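# Seat a taper pin in each crank shaft collar

## Task

For every crank shaft, push a taper pin all the way into the hole in its collar. Each pin can only be fully seated when inserted from one particular side of the hole. A pin counts only if it stays seated on its own at the end, without the robot holding it there.

## Robot and tools

Robot: two xArm7 arms with parallel grippers, named left_arm and right_arm. Each has seven revolute joints plus a gripper. All results use one scene frame: origin on the tabletop between the arms, +z up, +x pointing out over the table, and left_arm on the +y side. The names left and right do not refer to sides of a camera picture. Arm bases in the scene frame: left_arm at (-0.026, +0.406, 0) m, quat_wxyz (+1.000, 0, 0, -0.025); right_arm at (+0.048, -0.275, 0) m, quat_wxyz (+1.000, 0, 0, -0.016).

Gripper geometry: fingers point along the gripper's +z axis and close along its y axis. end_effector_position (the pinch link) is the point between the pads when closed, roughly 2 cm short of the fingertips; closing pushes the tips about 10 mm farther along +z. Reported hand positions can be off, more so when the arm is stretched far.

Tool execute_actions, argument actions: a list holding zero or one item. An empty list only reports the current state. An item with rows (1 to 15 rows) and steps (1 to 15, default 15) is a motion; each row is used for one control step of 1/30 s, and the final row repeats if rows run out. An item with only steps (up to 300) is a wait that commands nothing new, counted from the previous result. Optional pictures (boolean) turns camera images in the result on or off; they are on by default.

Each row: 16 numbers, each in [-1, 1], covering both arms even if only one moves. Order: left_arm's seven joints (waist, shoulder, upper arm roll, elbow, forearm roll, wrist pitch, wrist roll), then left_arm's opening, then the same eight for right_arm. The seven joint values are offsets, not poses, scaled so 1.0 equals 2.036 rad. They are measured from the joint angles shown in the most recent result that lists them (before any such result exists in a scene, and for the second and later calls within one reply, from where the robot stands as the action begins). They are not relative to the preceding row. So an all-zero row pulls the arm back to those reference angles; it is not a pause. The opening value is absolute: +1 fully open, -1 closed.

Joint ranges (rad): waist -6.283 to 6.283, shoulder -2.059 to 2.094, upper arm roll -6.283 to 6.283, elbow -0.192 to 3.927, forearm roll -6.283 to 6.283, wrist pitch -1.693 to 3.142, wrist roll -6.283 to 6.283. A request more than 0.010 rad beyond an end is refused and nothing moves. The true end may sit up to 0.010 rad either side; requests past it are clipped there and the result may say "joint sent to its limit" (possibly about an earlier, still-running action). Absence of that line does not prove there is more room.

Motion limits: joint targets move at most 3.14 rad/s, taking 0.16 s to reach that speed, and all joints of an arm are timed to arrive together. Each step's target stays within 0.623 rad of the measured angle, and if targets would put the gripper over 70 mm from its measured spot, the whole arm's targets are pulled back. Big moves therefore take several calls. The simulation keeps running while you think and write, and arms continue toward the last row sent until they settle or a step is HELD; after that only a new action makes them travel or push further.

Result lines: per-arm state with end_effector_position (m), end_effector_quat_wxyz and velocities (m/s, rad/s). Joint positions and Joint velocities give each arm's seven joints (rad, rad/s) then the pad gap (m; 0.084 fully open). grip_measured is the measured opening on the command scale. "joint command not followed" means the clearance check altered or blocked joint targets on some steps; the rest of the row still ran. HELD marks steps where your row was partly or wholly not sent. MOTOR HOT warns from 65 °C; at 80 °C an OVER-TEMPERATURE FAULT brakes that arm until it cools. A TORQUE FAULT (contact torque reaching a load limit) stops the arm, backs the joint off, holds 10 s and drops the rest of the call. Load limits (N m): waist 43.5, shoulder 43.5, upper arm roll 26.1, elbow 26.1, forearm roll 26.1, wrist pitch 17.4, wrist roll 17.4; a held object's weight adds to them.

Gripping: to hold something, keep commanding an opening well below grip_measured; the bigger the gap, the harder the squeeze (about 24 N per pad at most, for parts up to about 6 cm). Sending back the grip_measured value still presses lightly. Closing fast can squeeze too hard and spring the fingers open. Holding loads heats motors, even during thinking.

Cameras: cam_high, cam_low, cam_left_wrist, cam_right_wrist, each 504x504, returned in that order. Calibration (pinhole plus radial distortion, OpenCV style, T_world_to_cam in metres) is provided and may be slightly off per scene; wrist camera poses come from the joint readings.

zoom_image: camera (one of the four names) and region [x0, y0, x1, y1] in pixels of that camera's latest image, at most 504 by 504; gives a closer, finer view.

read_manual: optional section, only "licences"; returns licence text, moves nothing.

finished_scene: scene (integer, the number of the current scene). Replying without any tool call ends everything.

Avoid: dropping parts or knocking anything off the table (that fails the task), arms colliding or pressing on each other, hard slams or heavy pushing, and leaving a pin held only by the gripper. Parts may occasionally be tugged or pushed by outside disturbances, so check the pins stay seated after release.

Each tool is called after ">>>" by a JSON object that holds its "op" and its "data".

## Session

>>> {"op": "execute_actions", "data": {"actions": []}}

Scene clock: 0.00 s of 6600.00 s.
left_arm: end_effector_position=(+0.2694, +0.5992, +0.2553) grip_measured=+1.00 end_effector_quat_wxyz=(+0.259, +0.805, +0.000, -0.534) end_effector_velocity=(-0.000, -0.000, -0.000) end_effector_angular_velocity=(-0.001, -0.000, +0.000) | right_arm: end_effector_position=(+0.7383, -0.1938, +0.3362) grip_measured=+1.00 end_effector_quat_wxyz=(+0.306, +0.261, +0.885, +0.235) end_effector_velocity=(+0.000, -0.002, -0.000) end_effector_angular_velocity=(-0.001, +0.000, -0.003)
Joint positions: left_arm=[ 0.581  0.673 -0.018  1.845  0.1    2.441  0.536  0.084] | right_arm=[-0.123  0.26   0.273  1.397  0.346  0.401 -2.752  0.084]
Joint velocities: left_arm=[ 0.     0.    -0.    -0.001 -0.001 -0.     0.001 -0.   ] | right_arm=[ 0.     0.    -0.004 -0.    -0.    -0.     0.    -0.   ]
Motor temperatures (°C, as the motors report them): left_arm=[30 31 32 31 31 34 30] | right_arm=[29 29 31 31 33 30 35]

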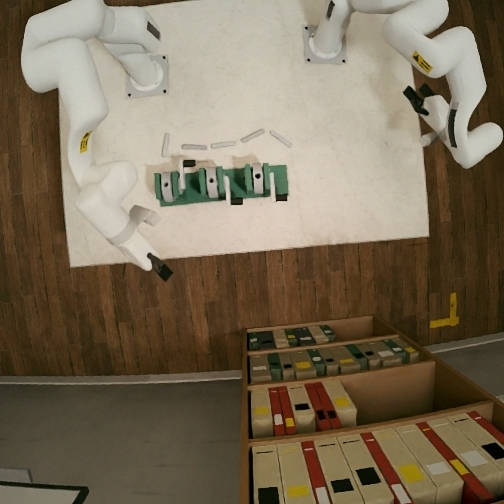

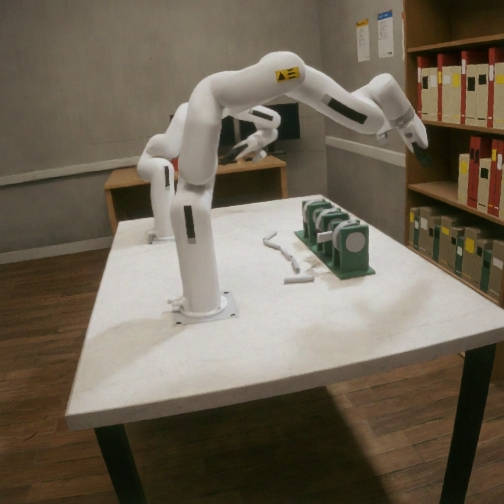

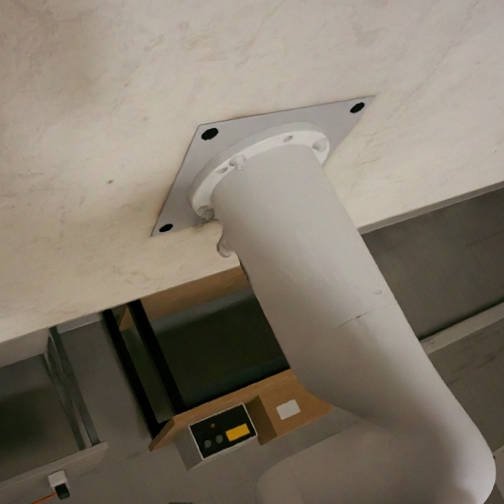

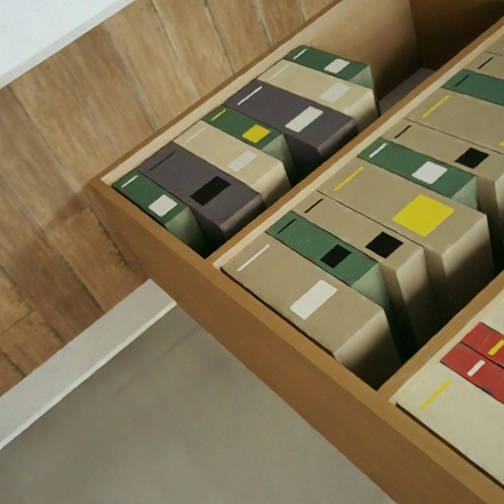

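>>> {"op": "zoom_image", "data": {"camera": "cam_high", "region": [130, 110, 330, 230]}}

>>> {"op": "zoom_image", "data": {"camera": "cam_low", "region": [240, 180, 400, 300]}}

Region (130, 110, 330, 230) of cam_high's 504x504 image, scaled by 2.520, with more detail than that image has; it fills the top 302 rows of this view, and the rest is white.

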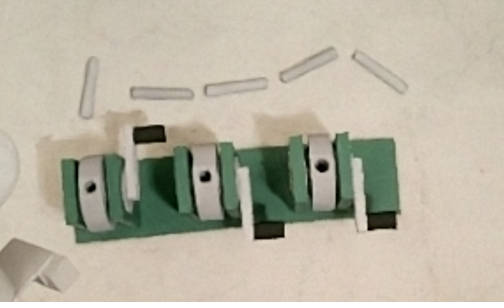

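Region (240, 180, 400, 300) of cam_low's 504x504 image, scaled by 3.150, with more detail than that image has; it fills the top 378 rows of this view, and the rest is white.

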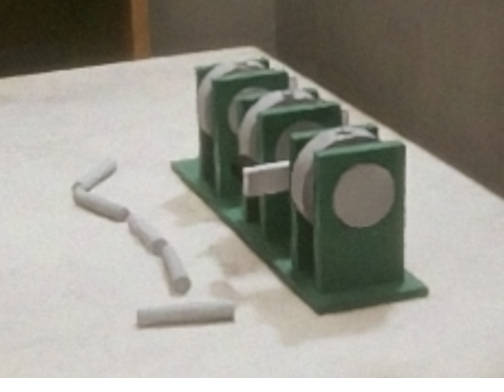

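>>> {"op": "execute_actions", "data": {"actions": [{"rows": [[0,0,0,0,0,0,0,1, 0.257,-0.208,-0.134,-0.081,-0.170,0.489,1.0,1]], "steps": 15}], "pictures": false}}

>>> {"op": "execute_actions", "data": {"actions": [{"steps": 60}]}}

Scene clock: 77.03 s of 6600.00 s.
left_arm: end_effector_position=(+0.2694, +0.5992, +0.2553) grip_measured=+1.00 end_effector_quat_wxyz=(+0.259, +0.805, +0.000, -0.534) end_effector_velocity=(+0.000, +0.000, -0.000) end_effector_angular_velocity=(-0.000, -0.001, -0.000) | right_arm: end_effector_position=(+0.5775, -0.1001, +0.3367) grip_measured=+1.00 end_effector_quat_wxyz=(+0.110, +0.347, +0.920, +0.145) end_effector_velocity=(-0.438, +0.016, -0.070) end_effector_angular_velocity=(-0.200, +1.400, -1.074)
Joint positions: left_arm=[ 0.581  0.673 -0.018  1.845  0.1    2.441  0.536  0.084] | right_arm=[ 0.216 -0.015  0.099  1.292  0.122  0.957 -2.189  0.084]
Joint velocities: left_arm=[-0.     0.001  0.     0.     0.    -0.001  0.    -0.   ] | right_arm=[ 0.647 -0.52  -0.35  -0.214 -0.43   1.54   1.78  -0.   ]
Motor temperatures (°C, as the motors report them): left_arm=[30 32 32 33 31 35 30] | right_arm=[29 30 31 36 33 31 35]
Steps of this call (steps 1 to 90: nothing new was sent; then 73.53 s passed at rest; steps 91 to 105: all 15 steps of this action). Readings (joint positions):
91: left_arm=[0.581 0.673 -0.018 1.845 0.100 2.441 0.536] | right_arm=[-0.123 0.260 0.273 1.397 0.345 0.402 -2.752]
92: left_arm=[0.581 0.673 -0.018 1.845 0.100 2.441 0.536] | right_arm=[-0.118 0.256 0.269 1.395 0.342 0.409 -2.745]
94: left_arm=[0.581 0.673 -0.018 1.845 0.100 2.441 0.536] | right_arm=[-0.082 0.228 0.243 1.381 0.316 0.456 -2.697]
98: left_arm=[0.581 0.673 -0.018 1.845 0.100 2.441 0.536] | right_arm=[0.037 0.131 0.192 1.348 0.240 0.609 -2.544]
105: the state above

Scene clock: 79.03 s of 6600.00 s.
left_arm: end_effector_position=(+0.2694, +0.5992, +0.2553) grip_measured=+1.00 end_effector_quat_wxyz=(+0.259, +0.805, +0.000, -0.534) end_effector_velocity=(+0.000, +0.000, -0.000) end_effector_angular_velocity=(+0.001, -0.001, +0.000) | right_arm: end_effector_position=(+0.4500, -0.1195, +0.3298) grip_measured=+1.00 end_effector_quat_wxyz=(+0.000, +0.856, +0.517, -0.001) end_effector_velocity=(+0.000, -0.001, +0.001) end_effector_angular_velocity=(+0.001, -0.002, -0.001)
Joint positions: left_arm=[ 0.581  0.673 -0.018  1.845  0.1    2.441  0.536  0.084] | right_arm=[ 0.4   -0.163  0.     1.232 -0.     1.397 -0.717  0.084]
Joint velocities: left_arm=[ 0.    -0.     0.     0.    -0.    -0.001 -0.001 -0.   ] | right_arm=[-0.    -0.002 -0.002  0.001 -0.    -0.    -0.001 -0.   ]
Motor temperatures (°C, as the motors report them): left_arm=[30 32 32 33 31 35 30] | right_arm=[29 30 31 36 33 31 35]
Steps of this call (steps 1 to 45: the robot went on to your last target; steps 46 to 60: nothing new was sent). Readings (joint positions):
1: left_arm=[0.581 0.673 -0.018 1.845 0.100 2.441 0.536] | right_arm=[0.237 -0.032 0.087 1.284 0.108 1.008 -2.127]
2: left_arm=[0.581 0.673 -0.018 1.845 0.100 2.441 0.536] | right_arm=[0.258 -0.048 0.076 1.278 0.095 1.057 -2.061]
4: left_arm=[0.581 0.673 -0.018 1.845 0.100 2.441 0.536] | right_arm=[0.297 -0.080 0.055 1.265 0.068 1.151 -1.910]
8: left_arm=[0.581 0.673 -0.018 1.845 0.100 2.441 0.536] | right_arm=[0.360 -0.132 0.022 1.245 0.026 1.301 -1.536]
60: the state above
All arms were judged still, so your last target was given up. Only a new action makes them travel on or press farther. Fingers that are still opening or closing keep moving.
camera_calibration (this result's frames):
cam_left_wrist: T_world_to_cam=[[0.29023, -0.861466, 0.416705, 0.365725], [-0.447112, 0.262926, 0.854963, -0.185245], [-0.846084, -0.43445, -0.308863, 0.698369], [0, 0, 0, 1]] pos_world=[0.401909, 0.667171, 0.221678]
cam_right_wrist: T_world_to_cam=[[0.88384, -0.467377, 0.0196157, -0.429547], [-0.46757, -0.883933, 0.00646353, 0.173297], [0.0143181, -0.0148844, -0.999787, 0.455351], [0, 0, 0, 1]] pos_world=[0.454159, -0.0407999, 0.462559]

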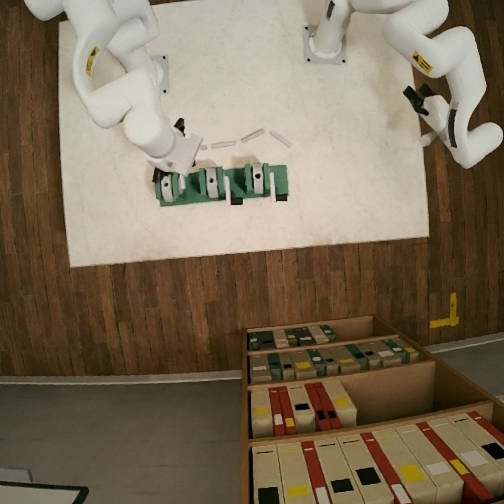

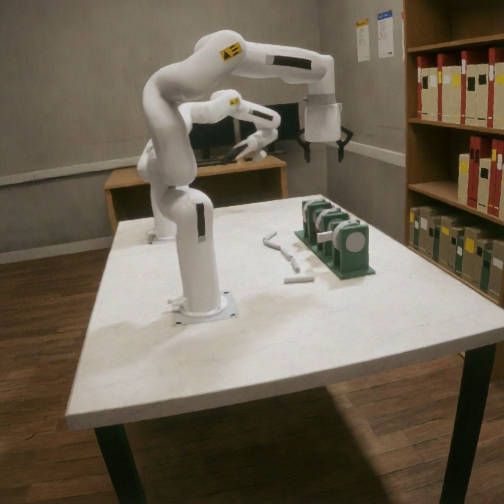

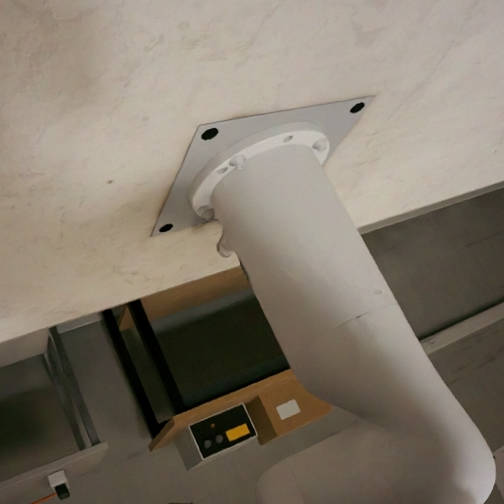

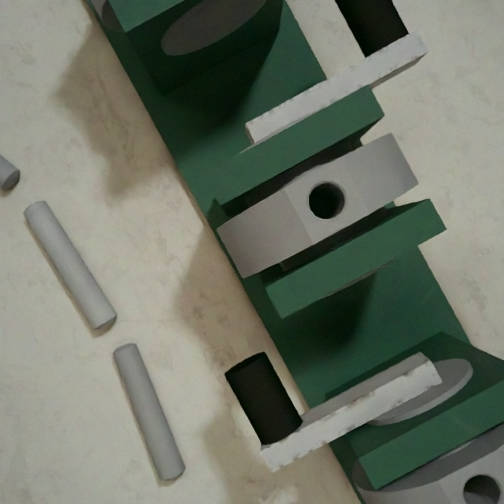

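>>> {"op": "execute_actions", "data": {"actions": [{"rows": [[0,0,0,0,0,0,0,1, -0.0157,0.0969,0,-0.0484,0,-0.1463,0,1]], "steps": 15}], "pictures": false}}

>>> {"op": "execute_actions", "data": {"actions": [{"steps": 20}]}}

Scene clock: 100.57 s of 6600.00 s.
left_arm: end_effector_position=(+0.2694, +0.5992, +0.2553) grip_measured=+1.00 end_effector_quat_wxyz=(+0.259, +0.805, +0.000, -0.534) end_effector_velocity=(+0.000, +0.000, -0.000) end_effector_angular_velocity=(+0.001, +0.001, -0.000) | right_arm: end_effector_position=(+0.4998, -0.1162, +0.2233) grip_measured=+1.00 end_effector_quat_wxyz=(+0.000, +0.864, +0.503, +0.001) end_effector_velocity=(+0.024, +0.009, +0.008) end_effector_angular_velocity=(+0.030, -0.084, -0.001)
Joint positions: left_arm=[ 0.581  0.673 -0.018  1.845  0.1    2.441  0.536  0.084] | right_arm=[ 0.369  0.029  0.     1.137 -0.     1.106 -0.717  0.084]
Joint velocities: left_arm=[0.    0.001 0.    0.001 0.001 0.    0.    0.   ] | right_arm=[-0.005  0.01   0.005  0.015  0.    -0.084  0.001  0.   ]
Motor temperatures (°C, as the motors report them): left_arm=[30 32 32 34 31 35 30] | right_arm=[29 29 31 36 33 31 35]
Steps of this call (steps 1 to 90: nothing new was sent; then 18.03 s passed at rest; steps 91 to 105: all 15 steps of this action). Readings (joint positions):
91: left_arm=[0.581 0.673 -0.018 1.845 0.100 2.441 0.536] | right_arm=[0.400 -0.163 0.000 1.232 -0.000 1.396 -0.717]
92: left_arm=[0.581 0.673 -0.018 1.845 0.100 2.441 0.536] | right_arm=[0.400 -0.160 0.000 1.231 -0.000 1.390 -0.717]
94: left_arm=[0.581 0.673 -0.018 1.845 0.100 2.441 0.536] | right_arm=[0.395 -0.134 0.001 1.221 -0.000 1.341 -0.717]
98: left_arm=[0.581 0.673 -0.018 1.845 0.100 2.441 0.536] | right_arm=[0.379 -0.031 0.000 1.165 -0.000 1.200 -0.717]
105: the state above

Scene clock: 101.23 s of 6600.00 s.
left_arm: end_effector_position=(+0.2694, +0.5992, +0.2553) grip_measured=+1.00 end_effector_quat_wxyz=(+0.259, +0.805, +0.000, -0.534) end_effector_velocity=(-0.000, +0.000, +0.000) end_effector_angular_velocity=(+0.001, +0.000, -0.000) | right_arm: end_effector_position=(+0.5004, -0.1164, +0.2204) grip_measured=+1.00 end_effector_quat_wxyz=(+0.000, +0.864, +0.503, +0.001) end_effector_velocity=(+0.000, -0.000, -0.000) end_effector_angular_velocity=(+0.000, -0.000, -0.001)
Joint positions: left_arm=[ 0.581  0.673 -0.018  1.845  0.1    2.441  0.536  0.084] | right_arm=[ 0.368  0.034  0.     1.134 -0.     1.099 -0.717  0.084]
Joint velocities: left_arm=[ 0.    -0.001 -0.    -0.001  0.001 -0.    -0.     0.   ] | right_arm=[-0.001  0.001  0.     0.     0.    -0.001  0.001 -0.   ]
Motor temperatures (°C, as the motors report them): left_arm=[30 32 32 34 31 35 30] | right_arm=[29 29 31 36 33 31 35]
Steps of this call (steps 1 to 15: the robot went on to your last target; steps 16 to 20: nothing new was sent). Readings (joint positions):
1: left_arm=[0.581 0.673 -0.018 1.845 0.100 2.441 0.536] | right_arm=[0.369 0.030 0.000 1.137 -0.000 1.104 -0.717]
2: left_arm=[0.581 0.673 -0.018 1.845 0.100 2.441 0.536] | right_arm=[0.369 0.030 0.001 1.137 -0.000 1.102 -0.717]
4: left_arm=[0.581 0.673 -0.018 1.845 0.100 2.441 0.536] | right_arm=[0.369 0.031 0.000 1.136 -0.000 1.101 -0.717]
8: left_arm=[0.581 0.673 -0.018 1.845 0.100 2.441 0.536] | right_arm=[0.368 0.033 0.000 1.134 -0.000 1.099 -0.717]
20: the state above
All arms were judged still, so your last target was given up. Only a new action makes them travel on or press farther. Fingers that are still opening or closing keep moving.
camera_calibration (this result's frames):
cam_left_wrist: T_world_to_cam=[[0.29023, -0.861466, 0.416705, 0.365725], [-0.447112, 0.262926, 0.854963, -0.185245], [-0.846084, -0.43445, -0.308863, 0.698369], [0, 0, 0, 1]] pos_world=[0.401909, 0.667171, 0.221678]
cam_right_wrist: T_world_to_cam=[[0.868462, -0.495313, 0.0209581, -0.466375], [-0.495503, -0.868593, 0.00477514, 0.216479], [0.0158389, -0.0145319, -0.999769, 0.344639], [0, 0, 0, 1]] pos_world=[0.506836, -0.0379611, 0.3533]

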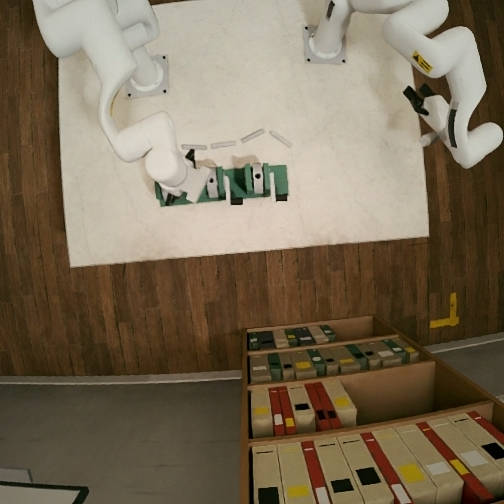

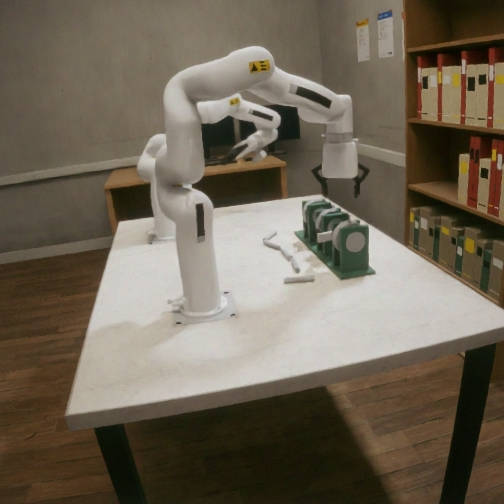

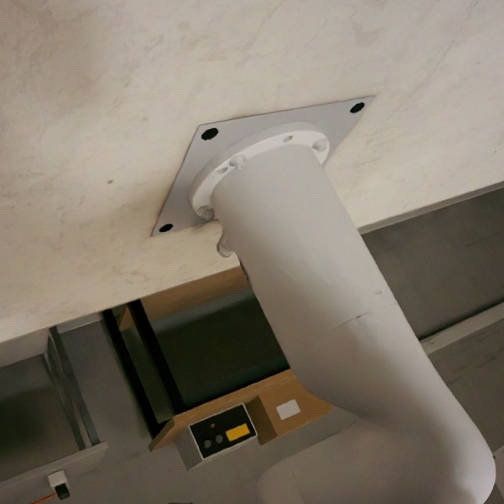

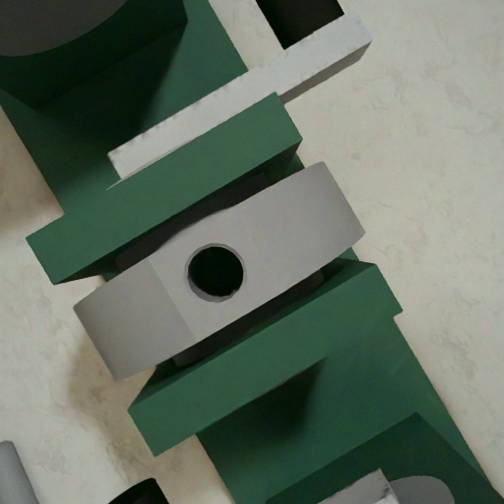

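>>> {"op": "execute_actions", "data": {"actions": [{"rows": [[0,0,0,0,0,0,0,1, -0.1552,-0.0542,0,-0.0619,0,-0.0072,-0.1552,1]], "steps": 15}], "pictures": false}}

>>> {"op": "execute_actions", "data": {"actions": [{"steps": 20}]}}

>>> {"op": "zoom_image", "data": {"camera": "cam_right_wrist", "region": [126, 126, 378, 378]}}

Scene clock: 123.80 s of 6600.00 s.
left_arm: end_effector_position=(+0.2694, +0.5992, +0.2553) grip_measured=+1.00 end_effector_quat_wxyz=(+0.259, +0.805, +0.000, -0.534) end_effector_velocity=(-0.000, -0.000, -0.000) end_effector_angular_velocity=(+0.000, +0.001, +0.001) | right_arm: end_effector_position=(+0.4942, -0.2619, +0.2203) grip_measured=+1.00 end_effector_quat_wxyz=(+0.000, +0.865, +0.502, +0.000) end_effector_velocity=(-0.012, -0.003, -0.003) end_effector_angular_velocity=(-0.001, +0.004, +0.117)
Joint positions: left_arm=[ 0.581  0.673 -0.018  1.845  0.1    2.441  0.536  0.084] | right_arm=[ 0.062 -0.073 -0.001  1.012 -0.     1.085 -1.021  0.084]
Joint velocities: left_arm=[ 0.     0.001  0.    -0.    -0.    -0.    -0.001 -0.   ] | right_arm=[-0.076 -0.035  0.068 -0.046  0.005 -0.007 -0.127  0.   ]
Motor temperatures (°C, as the motors report them): left_arm=[30 33 32 34 31 35 30] | right_arm=[29 30 31 36 33 31 35]
Steps of this call (steps 1 to 90: nothing new was sent; then 19.07 s passed at rest; steps 91 to 105: all 15 steps of this action). Readings (joint positions):
91: left_arm=[0.581 0.673 -0.018 1.845 0.100 2.441 0.536] | right_arm=[0.368 0.034 0.000 1.134 -0.000 1.099 -0.717]
92: left_arm=[0.581 0.673 -0.018 1.845 0.100 2.441 0.536] | right_arm=[0.363 0.032 0.002 1.131 -0.000 1.099 -0.724]
94: left_arm=[0.581 0.673 -0.018 1.845 0.100 2.441 0.536] | right_arm=[0.321 0.017 0.008 1.113 0.000 1.096 -0.770]
98: left_arm=[0.581 0.673 -0.018 1.845 0.100 2.441 0.536] | right_arm=[0.189 -0.028 -0.002 1.063 -0.000 1.091 -0.894]
105: the state above

Scene clock: 124.47 s of 6600.00 s.
left_arm: end_effector_position=(+0.2694, +0.5992, +0.2553) grip_measured=+1.00 end_effector_quat_wxyz=(+0.259, +0.805, +0.000, -0.534) end_effector_velocity=(-0.000, -0.000, -0.000) end_effector_angular_velocity=(-0.001, -0.000, -0.000) | right_arm: end_effector_position=(+0.4932, -0.2653, +0.2201) grip_measured=+1.00 end_effector_quat_wxyz=(+0.000, +0.864, +0.503, -0.000) end_effector_velocity=(+0.000, -0.001, +0.000) end_effector_angular_velocity=(-0.001, -0.000, -0.003)
Joint positions: left_arm=[ 0.581  0.673 -0.018  1.845  0.1    2.441  0.536  0.084] | right_arm=[ 0.052 -0.077  0.     1.008 -0.     1.084 -1.033  0.084]
Joint velocities: left_arm=[-0.    -0.    -0.    -0.001 -0.    -0.001  0.001  0.   ] | right_arm=[-0.001 -0.     0.     0.    -0.001 -0.     0.003 -0.   ]
Motor temperatures (°C, as the motors report them): left_arm=[30 33 32 34 31 35 30] | right_arm=[29 29 31 36 33 31 35]
Steps of this call (steps 1 to 20: the robot went on to your last target). Readings (joint positions):
1: left_arm=[0.581 0.673 -0.018 1.845 0.100 2.441 0.536] | right_arm=[0.060 -0.074 0.001 1.011 -0.000 1.085 -1.025]
2: left_arm=[0.581 0.673 -0.018 1.845 0.100 2.441 0.536] | right_arm=[0.058 -0.075 0.002 1.010 -0.000 1.085 -1.027]
4: left_arm=[0.581 0.673 -0.018 1.845 0.100 2.441 0.536] | right_arm=[0.056 -0.075 0.002 1.009 -0.000 1.084 -1.030]
8: left_arm=[0.581 0.673 -0.018 1.845 0.100 2.441 0.536] | right_arm=[0.054 -0.076 0.001 1.008 -0.000 1.084 -1.032]
20: the state above
camera_calibration (this result's frames):
cam_left_wrist: T_world_to_cam=[[0.29023, -0.861466, 0.416705, 0.365725], [-0.447112, 0.262926, 0.854963, -0.185245], [-0.846084, -0.43445, -0.308863, 0.698369], [0, 0, 0, 1]] pos_world=[0.401909, 0.667171, 0.221679]
cam_right_wrist: T_world_to_cam=[[0.868563, -0.495165, 0.0202608, -0.533733], [-0.495358, -0.86867, 0.00566164, 0.0832349], [0.0147965, -0.0149538, -0.999779, 0.342678], [0, 0, 0, 1]] pos_world=[0.499741, -0.186858, 0.352944]

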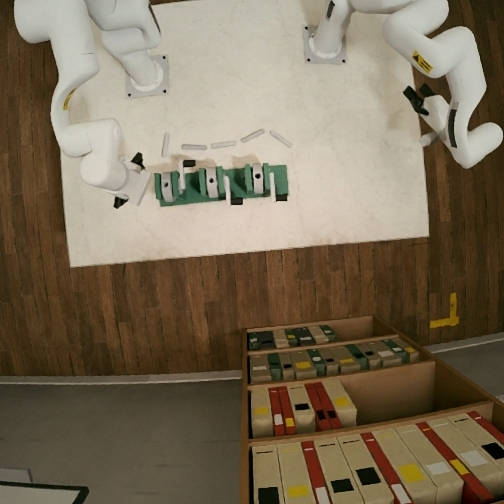

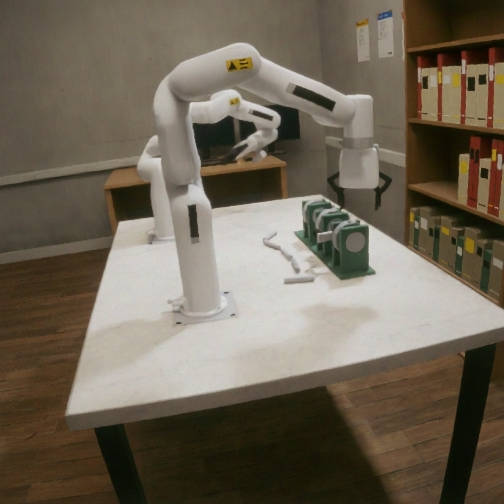

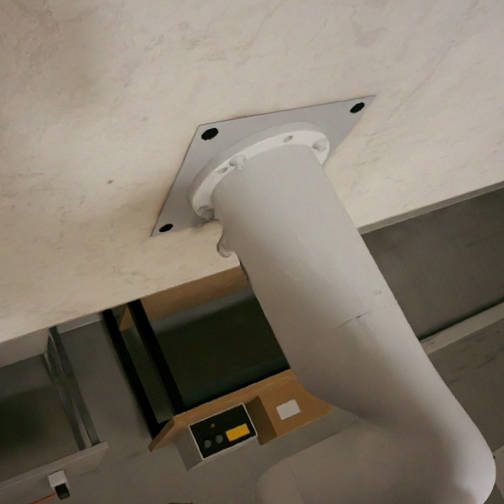

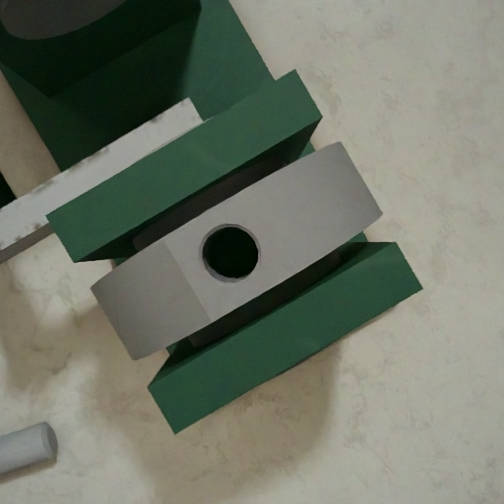

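Region (126, 126, 378, 378) of cam_right_wrist's 504x504 image, scaled by 2.000, with more detail than that image has.

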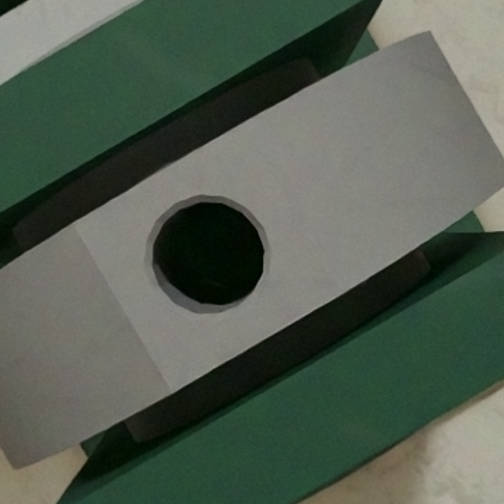

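>>> {"op": "execute_actions", "data": {"actions": [{"rows": [[0,0,0,0,0,0,0,1, 0.2854,0.1528,0,0.186,0,0.0336,0.2854,1]], "steps": 15}], "pictures": false}}

>>> {"op": "execute_actions", "data": {"actions": [{"steps": 25}]}}

>>> {"op": "zoom_image", "data": {"camera": "cam_right_wrist", "region": [126, 126, 378, 378]}}

Scene clock: 132.53 s of 6600.00 s.
left_arm: end_effector_position=(+0.2694, +0.5992, +0.2553) grip_measured=+1.00 end_effector_quat_wxyz=(+0.259, +0.805, +0.000, -0.534) end_effector_velocity=(+0.000, +0.000, -0.000) end_effector_angular_velocity=(+0.000, -0.000, +0.000) | right_arm: end_effector_position=(+0.5155, -0.0745, +0.2229) grip_measured=+1.00 end_effector_quat_wxyz=(+0.000, +0.864, +0.504, -0.000) end_effector_velocity=(-0.046, +0.458, -0.009) end_effector_angular_velocity=(-0.002, +0.006, +0.001)
Joint positions: left_arm=[ 0.581  0.673 -0.018  1.845  0.1    2.441  0.536  0.084] | right_arm=[ 0.435  0.129  0.001  1.257 -0.     1.129 -0.65   0.084]
Joint velocities: left_arm=[-0.     0.     0.     0.    -0.    -0.001 -0.     0.   ] | right_arm=[ 0.866  0.465 -0.002  0.562  0.     0.104  0.863 -0.   ]
Motor temperatures (°C, as the motors report them): left_arm=[30 33 32 34 31 35 30] | right_arm=[29 29 31 36 33 30 35]
Steps of this call (steps 1 to 15: the robot went on to your last target; steps 16 to 90: nothing new was sent; then 4.57 s passed at rest; steps 91 to 105: all 15 steps of this action). Readings (joint positions):
91: left_arm=[0.581 0.673 -0.018 1.845 0.100 2.441 0.536] | right_arm=[0.053 -0.076 0.000 1.008 -0.000 1.084 -1.032]
92: left_arm=[0.581 0.673 -0.018 1.845 0.100 2.441 0.536] | right_arm=[0.058 -0.074 -0.001 1.012 -0.000 1.085 -1.025]
94: left_arm=[0.581 0.673 -0.018 1.845 0.100 2.441 0.536] | right_arm=[0.100 -0.050 -0.007 1.041 -0.001 1.091 -0.979]
98: left_arm=[0.581 0.673 -0.018 1.845 0.100 2.441 0.536] | right_arm=[0.228 0.017 0.001 1.123 -0.000 1.105 -0.857]
105: the state above

Scene clock: 133.37 s of 6600.00 s.
left_arm: end_effector_position=(+0.2694, +0.5992, +0.2553) grip_measured=+1.00 end_effector_quat_wxyz=(+0.259, +0.805, +0.000, -0.534) end_effector_velocity=(+0.000, -0.000, -0.000) end_effector_angular_velocity=(-0.000, -0.000, -0.000) | right_arm: end_effector_position=(+0.4930, +0.0305, +0.2198) grip_measured=+1.00 end_effector_quat_wxyz=(+0.000, +0.864, +0.503, -0.000) end_effector_velocity=(-0.001, +0.001, -0.000) end_effector_angular_velocity=(-0.001, +0.002, +0.002)
Joint positions: left_arm=[ 0.581  0.673 -0.018  1.845  0.1    2.441  0.536  0.084] | right_arm=[ 0.633  0.234  0.     1.386 -0.     1.153 -0.452  0.084]
Joint velocities: left_arm=[ 0.     0.    -0.    -0.    -0.    -0.001  0.    -0.   ] | right_arm=[ 0.001  0.     0.     0.     0.     0.002 -0.     0.   ]
Motor temperatures (°C, as the motors report them): left_arm=[30 33 32 34 31 35 30] | right_arm=[29 29 31 36 33 30 35]
Steps of this call (steps 1 to 25: the robot went on to your last target). Readings (joint positions):
1: left_arm=[0.581 0.673 -0.018 1.845 0.100 2.441 0.536] | right_arm=[0.464 0.144 0.001 1.276 -0.000 1.133 -0.621]
2: left_arm=[0.581 0.673 -0.018 1.845 0.100 2.441 0.536] | right_arm=[0.493 0.159 0.001 1.295 -0.000 1.136 -0.593]
4: left_arm=[0.581 0.673 -0.018 1.845 0.100 2.441 0.536] | right_arm=[0.549 0.190 0.001 1.332 -0.000 1.143 -0.536]
8: left_arm=[0.581 0.673 -0.018 1.845 0.100 2.441 0.536] | right_arm=[0.619 0.226 0.006 1.374 0.000 1.151 -0.470]
25: the state above
camera_calibration (this result's frames):
cam_left_wrist: T_world_to_cam=[[0.29023, -0.861466, 0.416705, 0.365725], [-0.447112, 0.262926, 0.854963, -0.185245], [-0.846084, -0.43445, -0.308863, 0.698369], [0, 0, 0, 1]] pos_world=[0.401909, 0.667171, 0.221679]
cam_right_wrist: T_world_to_cam=[[0.868307, -0.495626, 0.019962, -0.386838], [-0.495822, -0.868402, 0.006147, 0.340217], [0.0142884, -0.0152351, -0.999782, 0.347087], [0, 0, 0, 1]] pos_world=[0.499622, 0.109006, 0.352642]

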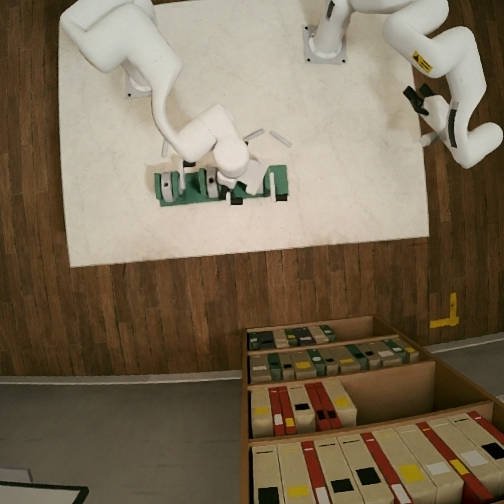

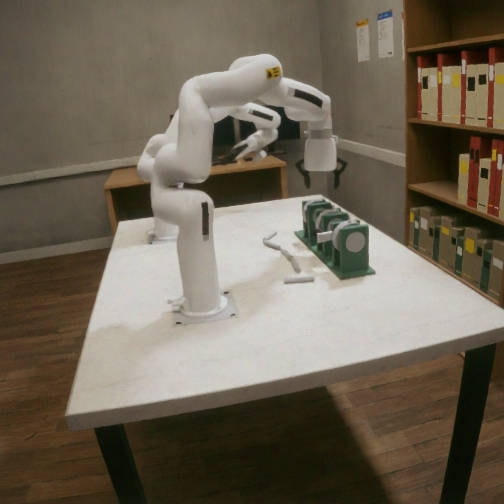

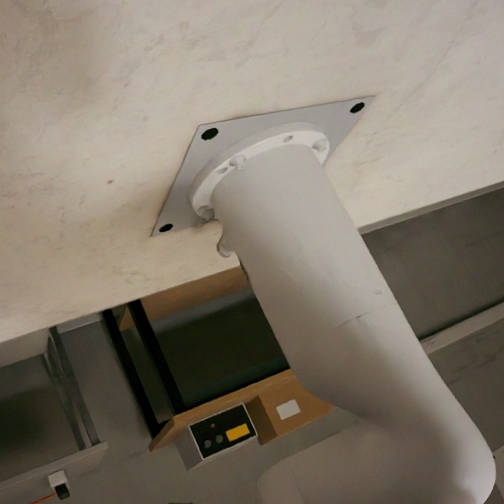

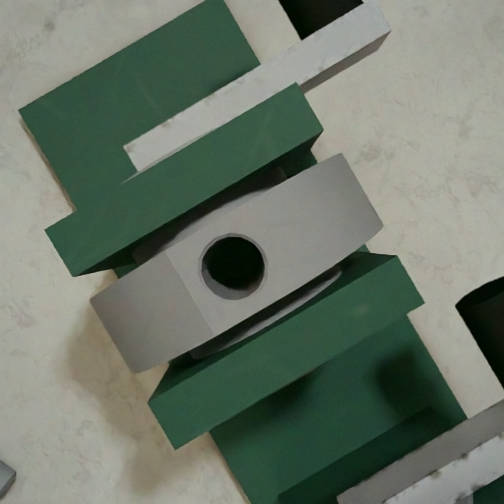

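Region (126, 126, 378, 378) of cam_right_wrist's 504x504 image, scaled by 2.000, with more detail than that image has.

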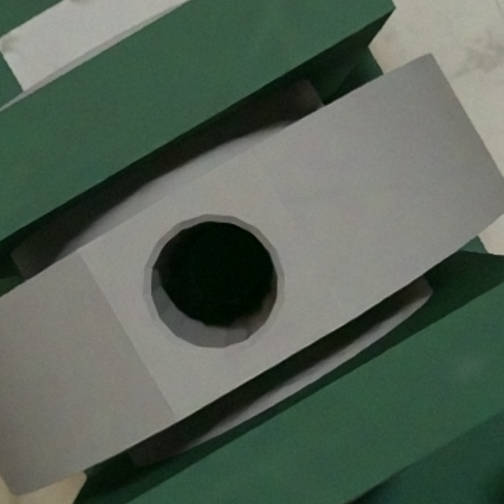

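>>> {"op": "execute_actions", "data": {"actions": [{"rows": [[0,0,0,0,0,0,0,1, -0.0722,-0.330,0,-0.380,0,-0.0505,-0.0722,1]], "steps": 15}], "pictures": false}}

>>> {"op": "execute_actions", "data": {"actions": [{"steps": 25}]}}

Scene clock: 154.17 s of 6600.00 s.
left_arm: end_effector_position=(+0.2694, +0.5992, +0.2553) grip_measured=+1.00 end_effector_quat_wxyz=(+0.259, +0.805, +0.000, -0.534) end_effector_velocity=(-0.000, -0.000, +0.000) end_effector_angular_velocity=(-0.000, +0.001, +0.000) | right_arm: end_effector_position=(+0.3891, -0.0942, +0.2203) grip_measured=+1.00 end_effector_quat_wxyz=(+0.000, +0.865, +0.502, +0.005) end_effector_velocity=(-0.300, -0.267, -0.128) end_effector_angular_velocity=(-0.036, +0.062, +0.006)
Joint positions: left_arm=[ 0.581  0.673 -0.018  1.845  0.1    2.441  0.536  0.084] | right_arm=[ 0.519 -0.284 -0.     0.799 -0.     1.073 -0.565  0.084]
Joint velocities: left_arm=[-0.    -0.     0.    -0.    -0.     0.001 -0.     0.   ] | right_arm=[-0.254 -1.179  0.005 -1.43   0.001 -0.178 -0.255 -0.   ]
Motor temperatures (°C, as the motors report them): left_arm=[30 33 32 34 31 35 30] | right_arm=[29 30 31 36 33 30 35]
Steps of this call (steps 1 to 15: the robot went on to your last target; steps 16 to 90: nothing new was sent; then 17.30 s passed at rest; steps 91 to 105: all 15 steps of this action). Readings (joint positions):
91: left_arm=[0.581 0.673 -0.018 1.845 0.100 2.441 0.536] | right_arm=[0.633 0.234 0.000 1.386 -0.000 1.153 -0.452]
92: left_arm=[0.581 0.673 -0.018 1.845 0.100 2.441 0.536] | right_arm=[0.632 0.229 0.001 1.380 -0.000 1.151 -0.453]
94: left_arm=[0.581 0.673 -0.018 1.845 0.100 2.441 0.536] | right_arm=[0.622 0.184 0.003 1.329 -0.000 1.143 -0.465]
98: left_arm=[0.581 0.673 -0.018 1.845 0.100 2.441 0.536] | right_arm=[0.580 -0.003 -0.001 1.143 -0.000 1.115 -0.504]
105: the state above

Scene clock: 155.00 s of 6600.00 s.
left_arm: end_effector_position=(+0.2694, +0.5992, +0.2553) grip_measured=+1.00 end_effector_quat_wxyz=(+0.259, +0.805, +0.000, -0.534) end_effector_velocity=(-0.000, -0.000, +0.001) end_effector_angular_velocity=(-0.001, +0.001, -0.000) | right_arm: end_effector_position=(+0.3495, -0.1275, +0.2001) grip_measured=+1.00 end_effector_quat_wxyz=(+0.000, +0.864, +0.503, +0.000) end_effector_velocity=(+0.000, +0.000, +0.001) end_effector_angular_velocity=(+0.002, -0.003, +0.001)
Joint positions: left_arm=[ 0.581  0.673 -0.018  1.845  0.1    2.441  0.536  0.084] | right_arm=[ 0.486 -0.437  0.     0.613 -0.     1.05  -0.599  0.084]
Joint velocities: left_arm=[-0.     0.    -0.     0.001  0.     0.002  0.     0.   ] | right_arm=[ 0.    -0.002 -0.    -0.     0.    -0.001 -0.002 -0.   ]
Motor temperatures (°C, as the motors report them): left_arm=[30 33 32 34 31 35 30] | right_arm=[29 30 31 36 33 30 35]
Steps of this call (steps 1 to 25: the robot went on to your last target). Readings (joint positions):
1: left_arm=[0.581 0.673 -0.018 1.845 0.100 2.441 0.536] | right_arm=[0.511 -0.323 -0.000 0.752 -0.000 1.068 -0.574]
2: left_arm=[0.581 0.673 -0.018 1.845 0.100 2.441 0.536] | right_arm=[0.503 -0.359 -0.000 0.709 -0.000 1.063 -0.581]
4: left_arm=[0.581 0.673 -0.018 1.845 0.100 2.441 0.536] | right_arm=[0.493 -0.403 -0.001 0.654 -0.000 1.057 -0.591]
8: left_arm=[0.581 0.673 -0.018 1.845 0.100 2.441 0.536] | right_arm=[0.488 -0.429 0.001 0.623 -0.000 1.051 -0.597]
25: the state above
camera_calibration (this result's frames):
cam_left_wrist: T_world_to_cam=[[0.29023, -0.861466, 0.416705, 0.365725], [-0.447112, 0.262926, 0.854963, -0.185245], [-0.846084, -0.43445, -0.308863, 0.698369], [0, 0, 0, 1]] pos_world=[0.401909, 0.667171, 0.221679]
cam_right_wrist: T_world_to_cam=[[0.868325, -0.495572, 0.0205082, -0.340333], [-0.495765, -0.86844, 0.00536103, 0.132091], [0.0151533, -0.0148223, -0.999775, 0.326761], [0, 0, 0, 1]] pos_world=[0.356054, -0.049103, 0.332959]

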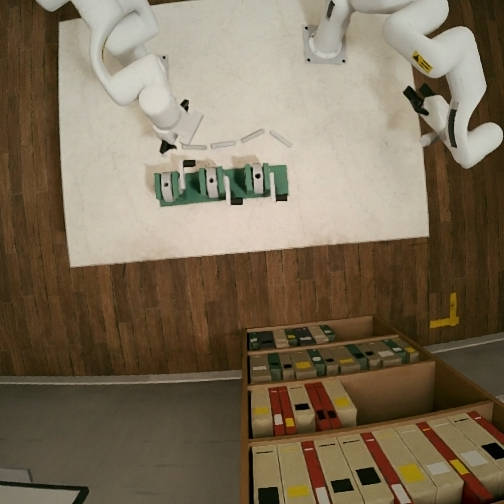

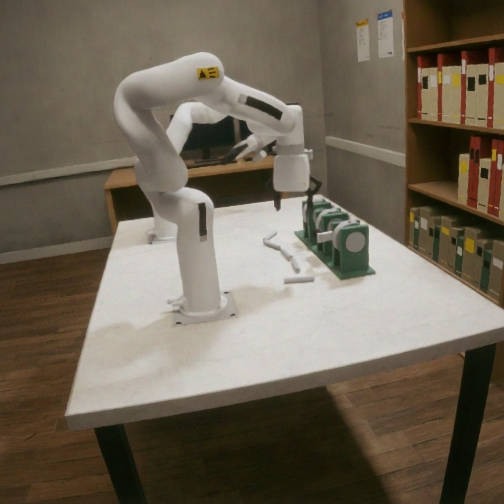

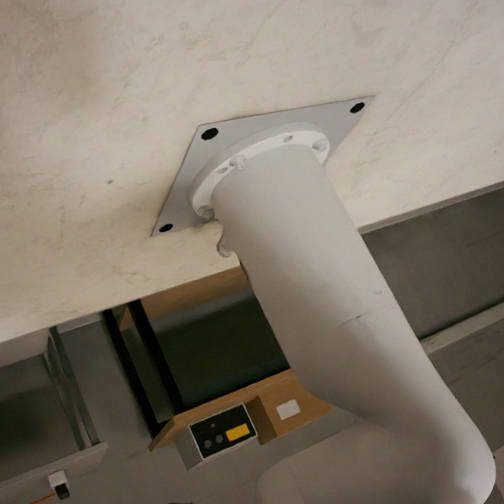

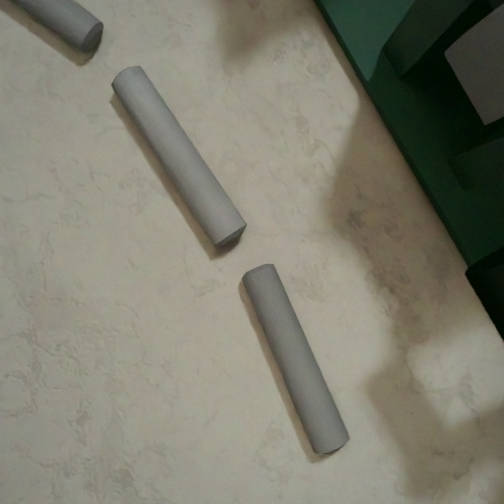

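>>> {"op": "zoom_image", "data": {"camera": "cam_right_wrist", "region": [80, 40, 380, 470]}}

Region (80, 40, 380, 470) of cam_right_wrist's 504x504 image, scaled by 1.172, with more detail than that image has; it fills the left 352 columns of this view, and the rest is white.

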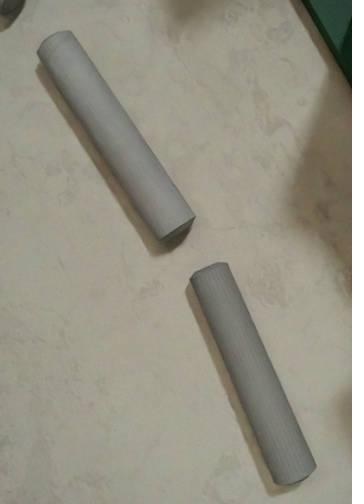

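>>> {"op": "zoom_image", "data": {"camera": "cam_right_wrist", "region": [90, 50, 270, 270]}}

>>> {"op": "zoom_image", "data": {"camera": "cam_right_wrist", "region": [210, 250, 390, 470]}}

Region (90, 50, 270, 270) of cam_right_wrist's 504x504 image, scaled by 2.291, with more detail than that image has; it fills the left 412 columns of this view, and the rest is white.

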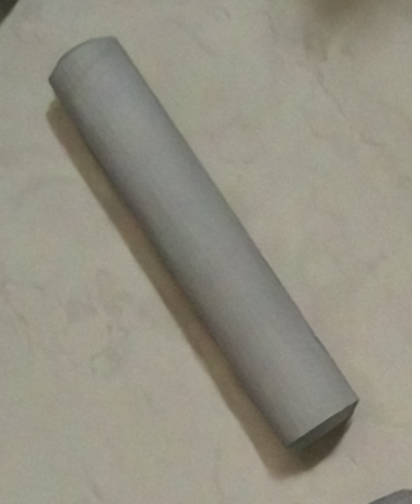

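Region (210, 250, 390, 470) of cam_right_wrist's 504x504 image, scaled by 2.291, with more detail than that image has; it fills the left 412 columns of this view, and the rest is white.

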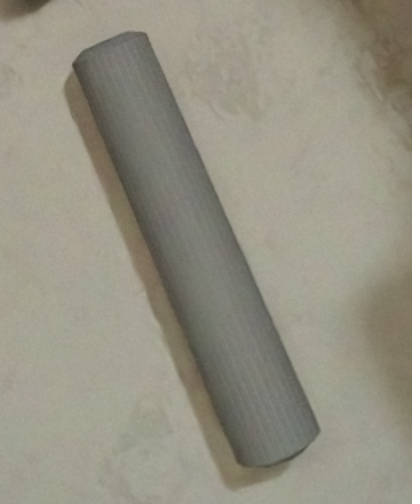

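>>> {"op": "execute_actions", "data": {"actions": [{"rows": [[0,0,0,0,0,0,0,1, 0.0643,0.1474,0,-0.044,0,-0.1914,0.0643,1]], "steps": 15}], "pictures": false}}

>>> {"op": "execute_actions", "data": {"actions": [{"steps": 15}]}}

Scene clock: 234.37 s of 6600.00 s.
left_arm: end_effector_position=(+0.2694, +0.5992, +0.2553) grip_measured=+1.00 end_effector_quat_wxyz=(+0.259, +0.805, +0.000, -0.534) end_effector_velocity=(-0.000, -0.000, -0.000) end_effector_angular_velocity=(-0.001, +0.000, -0.000) | right_arm: end_effector_position=(+0.3480, -0.0775, +0.0928) grip_measured=+1.00 end_effector_quat_wxyz=(+0.000, +0.864, +0.503, -0.001) end_effector_velocity=(+0.021, +0.023, -0.007) end_effector_angular_velocity=(+0.051, -0.074, -0.025)
Joint positions: left_arm=[ 0.581  0.673 -0.018  1.845  0.1    2.441  0.536  0.084] | right_arm=[ 0.613 -0.145  0.     0.526 -0.     0.672 -0.472  0.084]
Joint velocities: left_arm=[-0.    -0.     0.    -0.001  0.    -0.     0.001 -0.   ] | right_arm=[ 0.032  0.062 -0.013  0.013 -0.    -0.139  0.045  0.   ]
Motor temperatures (°C, as the motors report them): left_arm=[30 33 32 34 31 35 30] | right_arm=[29 29 31 36 33 30 35]
Steps of this call (steps 1 to 15: the robot went on to your last target; steps 16 to 90: nothing new was sent; then 75.87 s passed at rest; steps 91 to 105: all 15 steps of this action). Readings (joint positions):
91: left_arm=[0.581 0.673 -0.018 1.845 0.100 2.441 0.536] | right_arm=[0.486 -0.437 0.000 0.613 -0.000 1.049 -0.598]
92: left_arm=[0.581 0.673 -0.018 1.845 0.100 2.441 0.536] | right_arm=[0.488 -0.434 -0.000 0.612 -0.000 1.043 -0.596]
94: left_arm=[0.581 0.673 -0.018 1.845 0.100 2.441 0.536] | right_arm=[0.504 -0.399 -0.002 0.604 -0.000 0.992 -0.579]
98: left_arm=[0.581 0.673 -0.018 1.845 0.100 2.441 0.536] | right_arm=[0.564 -0.258 0.001 0.559 -0.000 0.819 -0.521]
105: the state above

Scene clock: 234.87 s of 6600.00 s.
left_arm: end_effector_position=(+0.2694, +0.5992, +0.2553) grip_measured=+1.00 end_effector_quat_wxyz=(+0.259, +0.805, +0.000, -0.534) end_effector_velocity=(-0.000, -0.000, -0.000) end_effector_angular_velocity=(+0.000, +0.000, +0.000) | right_arm: end_effector_position=(+0.3479, -0.0761, +0.0902) grip_measured=+1.00 end_effector_quat_wxyz=(+0.000, +0.864, +0.503, +0.000) end_effector_velocity=(-0.001, +0.000, -0.001) end_effector_angular_velocity=(-0.001, +0.002, +0.002)
Joint positions: left_arm=[ 0.581  0.673 -0.018  1.845  0.1    2.441  0.536  0.084] | right_arm=[ 0.617 -0.138  0.     0.524 -0.     0.66  -0.468  0.084]
Joint velocities: left_arm=[ 0.     0.     0.    -0.001  0.    -0.001 -0.001  0.   ] | right_arm=[ 0.001  0.002  0.001 -0.001  0.    -0.001 -0.     0.   ]
Motor temperatures (°C, as the motors report them): left_arm=[30 33 32 34 31 35 30] | right_arm=[29 29 31 36 33 30 35]
Steps of this call (steps 1 to 15: the robot went on to your last target). Readings (joint positions):
1: left_arm=[0.581 0.673 -0.018 1.845 0.100 2.441 0.536] | right_arm=[0.614 -0.144 -0.000 0.526 -0.000 0.668 -0.470]
2: left_arm=[0.581 0.673 -0.018 1.845 0.100 2.441 0.536] | right_arm=[0.615 -0.142 -0.000 0.526 -0.000 0.666 -0.470]
4: left_arm=[0.581 0.673 -0.018 1.845 0.100 2.441 0.536] | right_arm=[0.616 -0.141 -0.000 0.525 -0.000 0.663 -0.469]
8: left_arm=[0.581 0.673 -0.018 1.845 0.100 2.441 0.536] | right_arm=[0.616 -0.139 -0.000 0.524 -0.000 0.661 -0.468]
15: the state above
camera_calibration (this result's frames):
cam_left_wrist: T_world_to_cam=[[0.29023, -0.861466, 0.416705, 0.365725], [-0.447112, 0.262926, 0.854962, -0.185245], [-0.846084, -0.434449, -0.308863, 0.698369], [0, 0, 0, 1]] pos_world=[0.401909, 0.667171, 0.221679]
cam_right_wrist: T_world_to_cam=[[0.868306, -0.495603, 0.0205264, -0.311204], [-0.495789, -0.868429, 0.00491523, 0.176597], [0.0153897, -0.0144447, -0.999777, 0.217647], [0, 0, 0, 1]] pos_world=[0.354425, 0.00227199, 0.223119]

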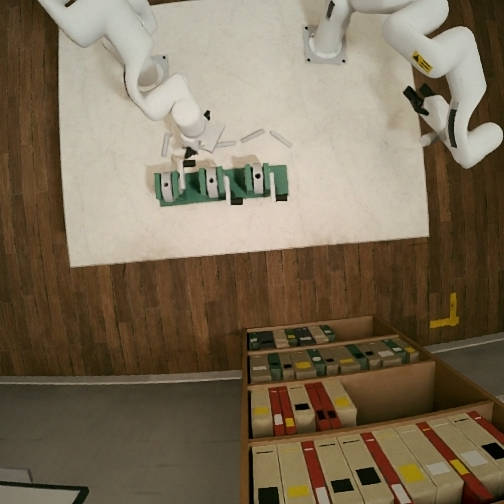

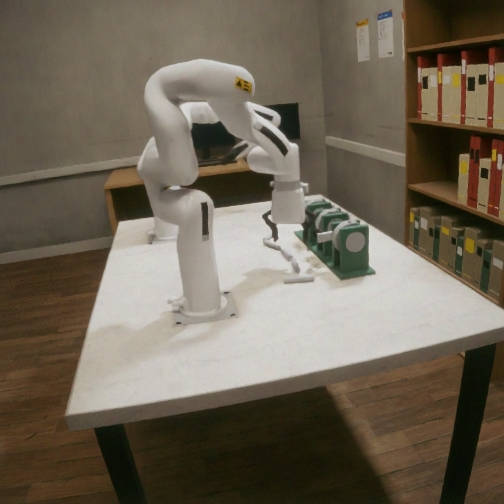

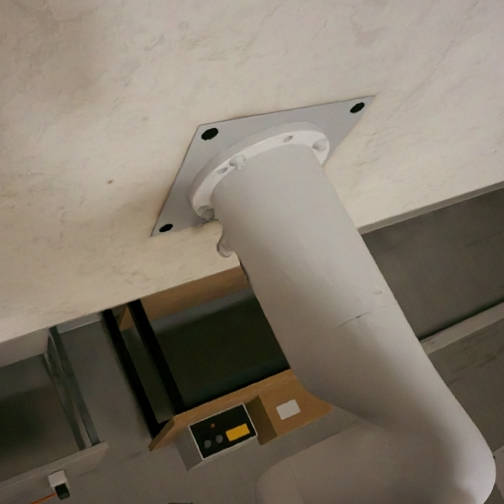

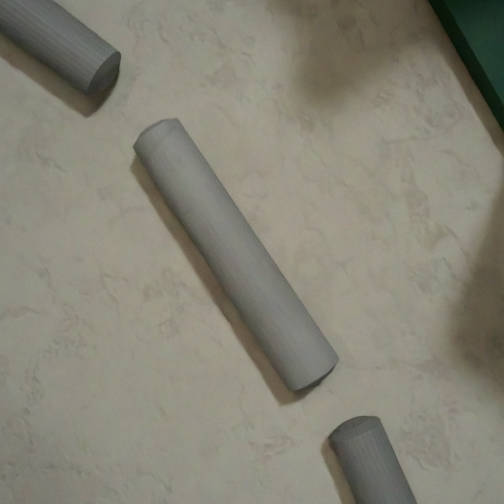

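>>> {"op": "zoom_image", "data": {"camera": "cam_right_wrist", "region": [110, 100, 360, 410]}}

Region (110, 100, 360, 410) of cam_right_wrist's 504x504 image, scaled by 1.626, with more detail than that image has; it fills the left 406 columns of this view, and the rest is white.

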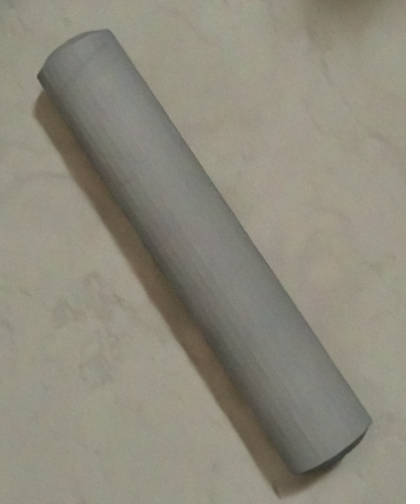

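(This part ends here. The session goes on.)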